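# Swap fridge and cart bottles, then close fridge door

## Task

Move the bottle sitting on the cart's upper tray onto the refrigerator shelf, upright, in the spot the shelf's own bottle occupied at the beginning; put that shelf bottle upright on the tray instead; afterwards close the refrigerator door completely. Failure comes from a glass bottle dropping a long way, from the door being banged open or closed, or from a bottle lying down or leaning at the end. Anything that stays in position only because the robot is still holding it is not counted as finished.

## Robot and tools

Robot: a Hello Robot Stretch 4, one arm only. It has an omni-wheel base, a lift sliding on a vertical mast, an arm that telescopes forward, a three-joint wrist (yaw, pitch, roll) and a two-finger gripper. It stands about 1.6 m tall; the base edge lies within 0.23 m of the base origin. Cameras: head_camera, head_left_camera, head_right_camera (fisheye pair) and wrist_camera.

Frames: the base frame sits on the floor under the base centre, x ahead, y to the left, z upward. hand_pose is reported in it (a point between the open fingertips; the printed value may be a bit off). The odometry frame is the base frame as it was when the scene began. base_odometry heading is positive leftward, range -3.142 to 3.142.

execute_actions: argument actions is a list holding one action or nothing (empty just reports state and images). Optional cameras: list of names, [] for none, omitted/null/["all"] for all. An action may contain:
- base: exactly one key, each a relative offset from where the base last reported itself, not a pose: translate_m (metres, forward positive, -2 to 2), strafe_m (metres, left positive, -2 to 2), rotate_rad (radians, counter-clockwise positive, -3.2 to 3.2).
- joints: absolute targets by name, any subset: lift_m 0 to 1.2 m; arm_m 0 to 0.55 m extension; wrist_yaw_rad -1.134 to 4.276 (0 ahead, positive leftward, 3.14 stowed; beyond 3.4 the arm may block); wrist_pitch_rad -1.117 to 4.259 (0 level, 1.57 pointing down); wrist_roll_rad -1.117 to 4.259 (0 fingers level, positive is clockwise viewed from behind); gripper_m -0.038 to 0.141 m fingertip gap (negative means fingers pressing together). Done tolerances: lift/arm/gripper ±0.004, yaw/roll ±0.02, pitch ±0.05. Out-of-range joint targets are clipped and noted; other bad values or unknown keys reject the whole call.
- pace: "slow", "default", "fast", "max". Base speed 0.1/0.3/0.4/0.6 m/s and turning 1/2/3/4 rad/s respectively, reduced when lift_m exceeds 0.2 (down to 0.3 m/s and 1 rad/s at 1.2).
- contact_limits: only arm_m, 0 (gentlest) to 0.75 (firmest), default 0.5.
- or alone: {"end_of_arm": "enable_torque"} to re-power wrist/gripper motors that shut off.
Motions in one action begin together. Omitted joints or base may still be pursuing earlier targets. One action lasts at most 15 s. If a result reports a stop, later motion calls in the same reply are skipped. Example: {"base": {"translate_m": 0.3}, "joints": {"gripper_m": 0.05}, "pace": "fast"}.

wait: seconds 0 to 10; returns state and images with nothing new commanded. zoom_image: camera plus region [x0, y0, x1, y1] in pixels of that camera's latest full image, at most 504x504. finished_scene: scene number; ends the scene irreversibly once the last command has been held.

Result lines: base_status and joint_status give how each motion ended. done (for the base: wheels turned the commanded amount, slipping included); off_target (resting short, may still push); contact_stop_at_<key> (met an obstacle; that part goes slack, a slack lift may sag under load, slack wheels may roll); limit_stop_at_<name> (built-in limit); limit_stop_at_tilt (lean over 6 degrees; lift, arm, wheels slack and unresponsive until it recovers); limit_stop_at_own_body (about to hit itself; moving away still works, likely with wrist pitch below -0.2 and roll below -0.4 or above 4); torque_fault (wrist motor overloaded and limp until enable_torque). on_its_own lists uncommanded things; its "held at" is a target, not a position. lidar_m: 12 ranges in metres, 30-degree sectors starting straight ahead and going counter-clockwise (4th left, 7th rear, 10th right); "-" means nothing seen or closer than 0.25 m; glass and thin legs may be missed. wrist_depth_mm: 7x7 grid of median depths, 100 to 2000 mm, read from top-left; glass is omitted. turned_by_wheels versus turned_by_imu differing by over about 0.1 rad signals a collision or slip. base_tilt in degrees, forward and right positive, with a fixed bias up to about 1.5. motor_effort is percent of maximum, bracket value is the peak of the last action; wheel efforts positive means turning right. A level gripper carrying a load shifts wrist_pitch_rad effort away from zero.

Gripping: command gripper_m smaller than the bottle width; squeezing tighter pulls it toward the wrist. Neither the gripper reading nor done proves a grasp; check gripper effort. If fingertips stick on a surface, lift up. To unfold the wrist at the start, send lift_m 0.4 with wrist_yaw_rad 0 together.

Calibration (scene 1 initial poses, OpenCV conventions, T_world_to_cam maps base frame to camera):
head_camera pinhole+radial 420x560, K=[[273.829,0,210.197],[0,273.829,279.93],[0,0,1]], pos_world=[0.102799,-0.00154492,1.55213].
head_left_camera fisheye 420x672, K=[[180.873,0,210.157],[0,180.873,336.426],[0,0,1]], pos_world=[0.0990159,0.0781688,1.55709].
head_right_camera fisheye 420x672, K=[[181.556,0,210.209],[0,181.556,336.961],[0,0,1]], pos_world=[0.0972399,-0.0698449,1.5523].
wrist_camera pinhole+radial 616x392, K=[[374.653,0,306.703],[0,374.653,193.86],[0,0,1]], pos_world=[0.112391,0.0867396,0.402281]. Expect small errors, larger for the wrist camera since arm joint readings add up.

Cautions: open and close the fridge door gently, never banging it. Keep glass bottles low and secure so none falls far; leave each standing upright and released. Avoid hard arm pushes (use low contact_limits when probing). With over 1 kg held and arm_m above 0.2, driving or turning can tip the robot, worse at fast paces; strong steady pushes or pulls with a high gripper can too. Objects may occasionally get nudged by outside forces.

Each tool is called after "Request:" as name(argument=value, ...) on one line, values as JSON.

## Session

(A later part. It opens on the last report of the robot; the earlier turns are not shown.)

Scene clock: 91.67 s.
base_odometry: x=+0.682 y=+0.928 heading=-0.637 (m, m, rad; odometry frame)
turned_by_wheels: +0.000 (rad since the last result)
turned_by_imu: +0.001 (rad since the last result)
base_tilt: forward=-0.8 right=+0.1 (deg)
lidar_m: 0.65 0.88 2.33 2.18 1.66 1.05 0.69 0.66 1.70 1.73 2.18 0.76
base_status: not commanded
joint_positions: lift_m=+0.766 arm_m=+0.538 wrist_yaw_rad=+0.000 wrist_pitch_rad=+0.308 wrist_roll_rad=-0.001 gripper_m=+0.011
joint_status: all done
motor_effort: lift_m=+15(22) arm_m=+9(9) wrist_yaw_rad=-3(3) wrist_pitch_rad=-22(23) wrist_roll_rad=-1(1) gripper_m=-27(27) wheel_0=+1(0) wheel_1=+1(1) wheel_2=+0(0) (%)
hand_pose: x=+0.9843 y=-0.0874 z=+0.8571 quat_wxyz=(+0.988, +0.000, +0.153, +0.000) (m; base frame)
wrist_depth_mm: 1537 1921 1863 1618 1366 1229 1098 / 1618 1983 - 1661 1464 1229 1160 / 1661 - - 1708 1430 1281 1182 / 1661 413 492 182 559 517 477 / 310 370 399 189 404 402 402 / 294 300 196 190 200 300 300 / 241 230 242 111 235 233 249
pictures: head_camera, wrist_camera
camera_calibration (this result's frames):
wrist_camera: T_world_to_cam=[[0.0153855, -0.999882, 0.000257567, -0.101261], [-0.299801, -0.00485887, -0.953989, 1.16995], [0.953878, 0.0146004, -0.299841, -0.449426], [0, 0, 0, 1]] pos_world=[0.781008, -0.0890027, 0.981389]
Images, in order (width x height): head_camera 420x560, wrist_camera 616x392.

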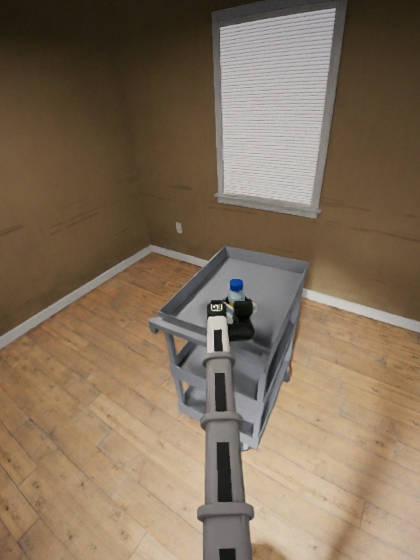

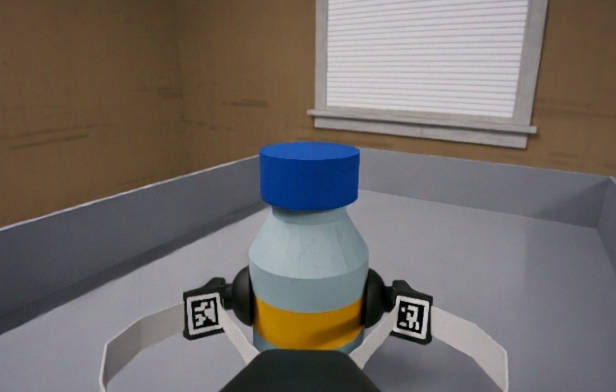

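Request:
execute_actions(actions=[{"joints":{"gripper_m":0.11}}], cameras=[])

Request:
execute_actions(actions=[{"joints":{"arm_m":0.01,"lift_m":0.85}}], cameras=["wrist_camera"])

Request:
execute_actions(actions=[{"base":{"rotate_rad":2.58},"joints":{"lift_m":0.4,"wrist_yaw_rad":3.14,"wrist_pitch_rad":0,"gripper_m":0.03}}], cameras=["head_left_camera"])

Request:
execute_actions(actions=[{"base":{"strafe_m":0.9},"joints":{"lift_m":0.18},"pace":"fast"}], cameras=["head_right_camera","head_camera"])

Scene clock: 100.97 s.
base_odometry: x=+0.682 y=+0.928 heading=-0.637 (m, m, rad; odometry frame)
turned_by_wheels: +0.000 (rad since the last result)
turned_by_imu: +0.002 (rad since the last result)
base_tilt: forward=-0.9 right=+0.1 (deg)
lidar_m: 0.65 0.88 2.32 2.18 1.64 1.05 0.71 0.66 1.70 1.72 2.19 0.77
base_status: not commanded
joint_positions: lift_m=+0.766 arm_m=+0.538 wrist_yaw_rad=+0.000 wrist_pitch_rad=+0.303 wrist_roll_rad=-0.001 gripper_m=+0.110
joint_status: all done
motor_effort: lift_m=+16(16) arm_m=+9(9) wrist_yaw_rad=-2(3) wrist_pitch_rad=-8(22) wrist_roll_rad=-1(0) gripper_m=+0(26) wheel_0=+1(1) wheel_1=+1(1) wheel_2=+0(1) (%)
hand_pose: x=+0.9847 y=-0.0874 z=+0.8585 quat_wxyz=(+0.989, +0.000, +0.151, +0.000) (m; base frame)
wrist_depth_mm: 1618 1863 1921 1576 1430 1229 1098 / 1618 1983 - 1661 1464 1281 1138 / 1708 - - 1618 1499 1281 1182 / 1708 418 500 195 564 517 480 / 310 370 415 202 413 415 415 / 297 307 202 204 203 310 307 / 248 244 247 111 248 246 254
pictures: none
No camera images: the call's "cameras" was empty. Leave "cameras" out to get every camera's image.

Scene clock: 103.57 s.
base_odometry: x=+0.682 y=+0.928 heading=-0.637 (m, m, rad; odometry frame)
turned_by_wheels: +0.000 (rad since the last result)
turned_by_imu: +0.001 (rad since the last result)
base_tilt: forward=-1.0 right=+0.1 (deg)
lidar_m: 0.65 0.89 2.33 2.19 1.64 1.05 0.70 0.66 1.70 1.72 2.18 0.78
base_status: not commanded
joint_positions: lift_m=+0.850 arm_m=+0.012 wrist_yaw_rad=+0.000 wrist_pitch_rad=+0.302 wrist_roll_rad=-0.001 gripper_m=+0.110
joint_status: all done
motor_effort: lift_m=+23(22) arm_m=-9(9) wrist_yaw_rad=-2(3) wrist_pitch_rad=-7(8) wrist_roll_rad=-1(0) gripper_m=+0(1) wheel_0=+1(1) wheel_1=+1(1) wheel_2=+0(0) (%)
hand_pose: x=+0.4579 y=-0.0874 z=+0.9420 quat_wxyz=(+0.989, +0.000, +0.151, +0.000) (m; base frame)
wrist_depth_mm: 1921 - - - 1863 1537 1464 / 1863 - - - 1921 1661 1499 / 1921 - - - 1863 1708 1576 / 1921 - 831 750 917 1756 1576 / - - 609 496 554 1808 1618 / 1808 1756 202 960 203 1808 1661 / 1366 1430 788 111 788 1430 1430
pictures: wrist_camera
camera_calibration (this result's frames):
wrist_camera: T_world_to_cam=[[0.0150901, -0.999886, 0.000339667, -0.0932061], [-0.294588, -0.00477049, -0.955613, 1.09226], [0.955505, 0.0143202, -0.294626, 0.0725409], [0, 0, 0, 1]] pos_world=[0.253859, -0.0890237, 1.06518]
Images, in order (width x height): wrist_camera 616x392.

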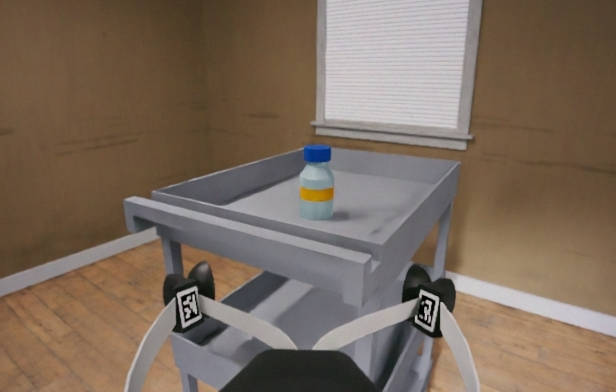

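Scene clock: 106.33 s.
base_odometry: x=+0.682 y=+0.928 heading=+1.942 (m, m, rad; odometry frame)
turned_by_wheels: +2.580 (rad since the last result)
turned_by_imu: +2.539 (rad since the last result)
base_tilt: forward=-0.9 right=+0.1 (deg)
lidar_m: 1.05 0.73 0.66 1.70 1.72 2.21 0.96 0.65 0.85 2.32 2.27 1.67
base_status: done
joint_positions: lift_m=+0.400 arm_m=+0.012 wrist_yaw_rad=+3.140 wrist_pitch_rad=+0.002 wrist_roll_rad=-0.001 gripper_m=+0.030
joint_status: all done
motor_effort: lift_m=+14(21) arm_m=-8(8) wrist_yaw_rad=-1(6) wrist_pitch_rad=-7(11) wrist_roll_rad=-1(2) gripper_m=-5(5) wheel_0=-2(6) wheel_1=-1(6) wheel_2=-1(7) (%)
hand_pose: x=-0.1059 y=+0.0880 z=+0.5779 quat_wxyz=(+0.001, -0.001, +0.000, +1.000) (m; base frame)
wrist_depth_mm: - 152 251 - - - - / - 116 151 - - - - / - 116 151 - - - - / - 138 186 - - - - / 221 798 - - - - - / 225 1336 197 1863 199 - - / 227 1025 1281 111 1336 1397 1464
pictures: head_left_camera
Images, in order (width x height): head_left_camera 420x672.

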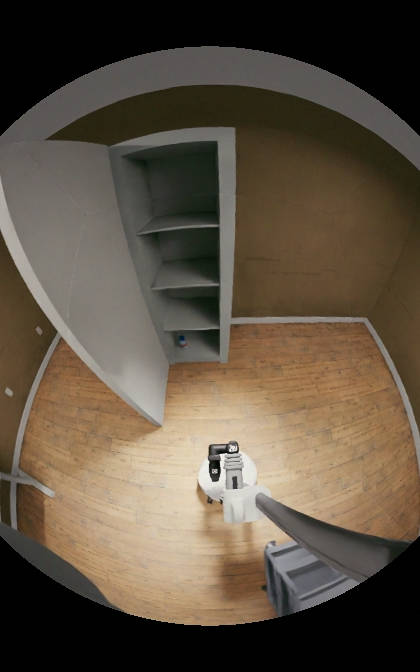

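Scene clock: 109.80 s.
base_odometry: x=-0.157 y=+0.602 heading=+1.942 (m, m, rad; odometry frame)
turned_by_wheels: +0.000 (rad since the last result)
turned_by_imu: +0.002 (rad since the last result)
base_tilt: forward=-0.9 right=+0.1 (deg)
lidar_m: 1.38 1.69 1.60 1.53 0.86 1.08 2.12 1.65 1.28 3.21 2.28 0.49
base_status: done
joint_positions: lift_m=+0.180 arm_m=+0.012 wrist_yaw_rad=+3.140 wrist_pitch_rad=+0.002 wrist_roll_rad=-0.001 gripper_m=+0.030
joint_status: all done
motor_effort: lift_m=+14(14) arm_m=-8(9) wrist_yaw_rad=-2(2) wrist_pitch_rad=-7(8) wrist_roll_rad=-1(1) gripper_m=-5(4) wheel_0=+1(10) wheel_1=+0(11) wheel_2=+0(1) (%)
hand_pose: x=-0.1059 y=+0.0879 z=+0.3579 quat_wxyz=(+0.001, -0.001, +0.000, +1.000) (m; base frame)
wrist_depth_mm: - 151 249 - - - - / - 115 151 - - - - / - 116 151 - - - 1397 / - 138 186 - - - - / 220 - - - - - - / 224 1336 197 1255 199 1397 1430 / 227 891 904 111 866 878 917
pictures: head_camera, head_right_camera
Images, in order (width x height): head_camera 420x560, head_right_camera 420x672.

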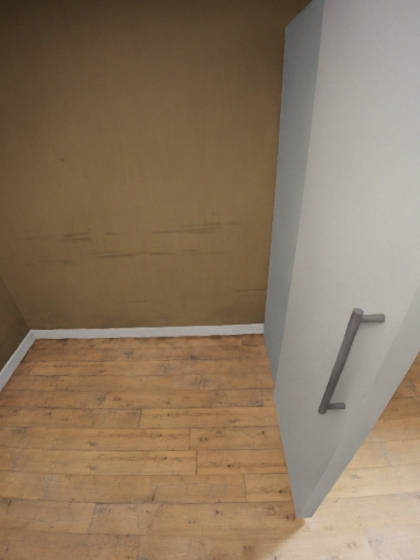

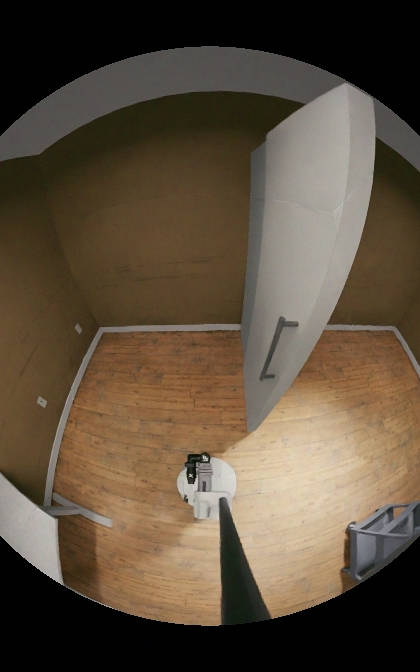

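Request:
execute_actions(actions=[{"base":{"translate_m":0.55},"pace":"fast"}], cameras=[])

Request:
execute_actions(actions=[{"base":{"strafe_m":-0.68},"pace":"slow"}], cameras=["head_right_camera","head_left_camera"])

Scene clock: 117.03 s.
base_odometry: x=-0.357 y=+1.114 heading=+1.942 (m, m, rad; odometry frame)
turned_by_wheels: +0.000 (rad since the last result)
turned_by_imu: +0.001 (rad since the last result)
base_tilt: forward=-0.9 right=+0.1 (deg)
lidar_m: 1.06 1.11 1.52 1.53 1.35 1.24 2.66 1.64 0.25 0.30 0.32 0.44
base_status: done
joint_positions: lift_m=+0.180 arm_m=+0.012 wrist_yaw_rad=+3.140 wrist_pitch_rad=+0.002 wrist_roll_rad=-0.001 gripper_m=+0.030
joint_status: not commanded
motor_effort: lift_m=+14(14) arm_m=-8(8) wrist_yaw_rad=-2(2) wrist_pitch_rad=-7(7) wrist_roll_rad=-2(1) gripper_m=-4(4) wheel_0=+0(6) wheel_1=-1(6) wheel_2=+1(12) (%)
hand_pose: x=-0.1059 y=+0.0879 z=+0.3579 quat_wxyz=(+0.001, -0.001, +0.000, +1.000) (m; base frame)
wrist_depth_mm: - 151 249 - - - - / - 115 151 - - - - / - 116 151 - - - 1464 / - 138 185 - - - - / 220 - - - - - - / 224 1308 197 1255 200 1397 1397 / 228 878 891 111 891 904 931
pictures: none
No camera images: the call's "cameras" was empty. Leave "cameras" out to get every camera's image.

Scene clock: 124.97 s.
base_odometry: x=+0.277 y=+1.361 heading=+1.943 (m, m, rad; odometry frame)
turned_by_wheels: +0.000 (rad since the last result)
turned_by_imu: +0.002 (rad since the last result)
base_tilt: forward=-0.9 right=+0.1 (deg)
lidar_m: 0.43 0.46 1.53 2.21 1.74 2.05 2.69 1.25 2.63 2.55 1.52 0.43
base_status: done
joint_positions: lift_m=+0.180 arm_m=+0.012 wrist_yaw_rad=+3.140 wrist_pitch_rad=+0.002 wrist_roll_rad=-0.001 gripper_m=+0.030
joint_status: not commanded
motor_effort: lift_m=+14(14) arm_m=-8(8) wrist_yaw_rad=-3(3) wrist_pitch_rad=-7(7) wrist_roll_rad=-1(1) gripper_m=-4(4) wheel_0=+2(7) wheel_1=-1(6) wheel_2=+1(1) (%)
hand_pose: x=-0.1059 y=+0.0879 z=+0.3579 quat_wxyz=(+0.001, -0.001, +0.000, +1.000) (m; base frame)
wrist_depth_mm: - 151 248 - - - - / - 115 151 - - - - / - 116 150 - - - - / - 138 185 - - - - / 220 1336 - - - - - / 224 1336 197 1255 200 1397 1397 / 227 891 904 111 878 878 917
pictures: head_left_camera, head_right_camera
Images, in order (width x height): head_left_camera 420x672, head_right_camera 420x672.

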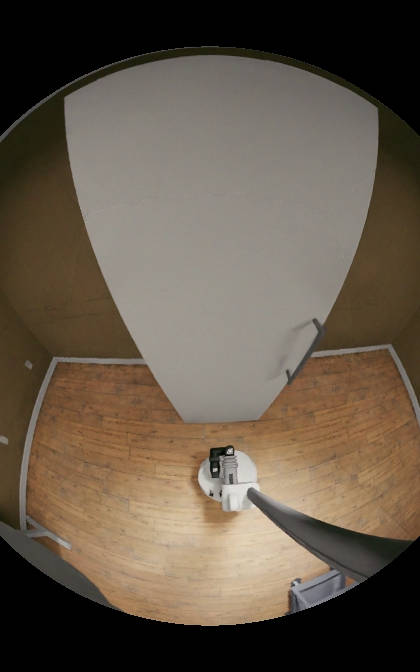

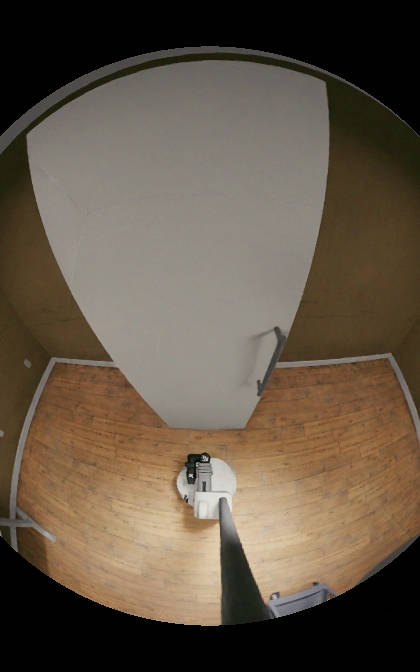

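Request:
execute_actions(actions=[{"joints":{"arm_m":0.3},"pace":"slow","contact_limits":{"arm_m":0.2}}], cameras=["head_right_camera"])

Scene clock: 130.73 s.
base_odometry: x=+0.277 y=+1.361 heading=+1.942 (m, m, rad; odometry frame)
turned_by_wheels: +0.000 (rad since the last result)
turned_by_imu: +0.008 (rad since the last result)
base_tilt: forward=-0.9 right=+0.1 (deg)
lidar_m: 0.44 0.46 1.54 2.21 1.73 2.03 2.69 1.26 2.61 2.54 1.51 0.45
base_status: not commanded
joint_positions: lift_m=+0.180 arm_m=+0.252 wrist_yaw_rad=+3.140 wrist_pitch_rad=+0.002 wrist_roll_rad=-0.001 gripper_m=+0.030
joint_status: arm_m contact_stop (moved +0.240 of +0.288)
on_its_own: arm_m is slack since a contact_stop (your +0.300 is given up)
motor_effort: lift_m=+15(16) arm_m=+0(31) wrist_yaw_rad=-2(0) wrist_pitch_rad=-7(7) wrist_roll_rad=-1(1) gripper_m=-4(4) wheel_0=+2(5) wheel_1=+2(8) wheel_2=-3(13) (%)
contact_limits: arm_m 0.2
hand_pose: x=+0.1342 y=+0.0879 z=+0.3578 quat_wxyz=(+0.001, -0.001, +0.000, +1.000) (m; base frame)
wrist_depth_mm: - - - - - - - / - 125 459 - - - - / - 123 218 - - - - / 150 148 276 - - - - / - 1537 - - - - - / 1336 1098 197 1255 200 1397 1366 / 878 427 436 112 854 904 931
pictures: head_right_camera
Images, in order (width x height): head_right_camera 420x672.

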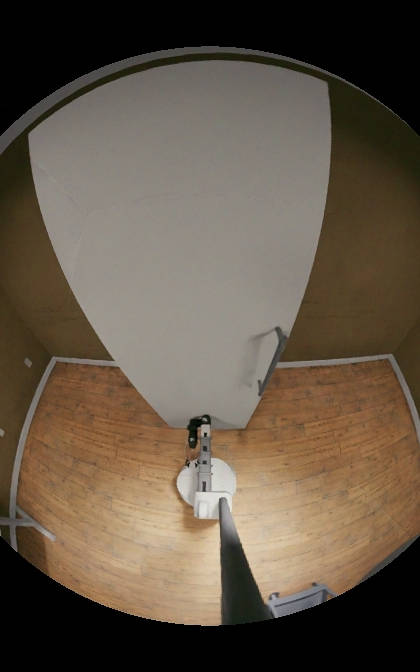

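Request:
execute_actions(actions=[{"joints":{"arm_m":0.2}}], cameras=[])

Request:
finished_scene(scene=2)

Scene clock: 134.20 s.
base_odometry: x=+0.277 y=+1.361 heading=+1.943 (m, m, rad; odometry frame)
turned_by_wheels: +0.000 (rad since the last result)
turned_by_imu: +0.002 (rad since the last result)
base_tilt: forward=-0.9 right=+0.2 (deg)
lidar_m: 0.43 0.46 1.55 2.21 1.74 2.05 2.69 1.25 2.63 2.55 1.52 0.45
base_status: not commanded
joint_positions: lift_m=+0.180 arm_m=+0.202 wrist_yaw_rad=+3.140 wrist_pitch_rad=+0.002 wrist_roll_rad=-0.001 gripper_m=+0.030
joint_status: all done
motor_effort: lift_m=+15(16) arm_m=-8(9) wrist_yaw_rad=-2(2) wrist_pitch_rad=-6(7) wrist_roll_rad=-1(1) gripper_m=-4(4) wheel_0=+2(2) wheel_1=+1(2) wheel_2=+0(3) (%)
hand_pose: x=+0.0841 y=+0.0879 z=+0.3578 quat_wxyz=(+0.001, -0.001, +0.000, +1.000) (m; base frame)
wrist_depth_mm: - 370 - - - - - / - 118 402 - - - - / - 118 189 - - - - / 119 121 225 - - - - / - 415 - - - - - / 1281 418 197 1281 199 1430 1366 / 904 373 439 111 891 904 917
pictures: none
No camera images: the call's "cameras" was empty. Leave "cameras" out to get every camera's image.

The scene is finished: the task was done.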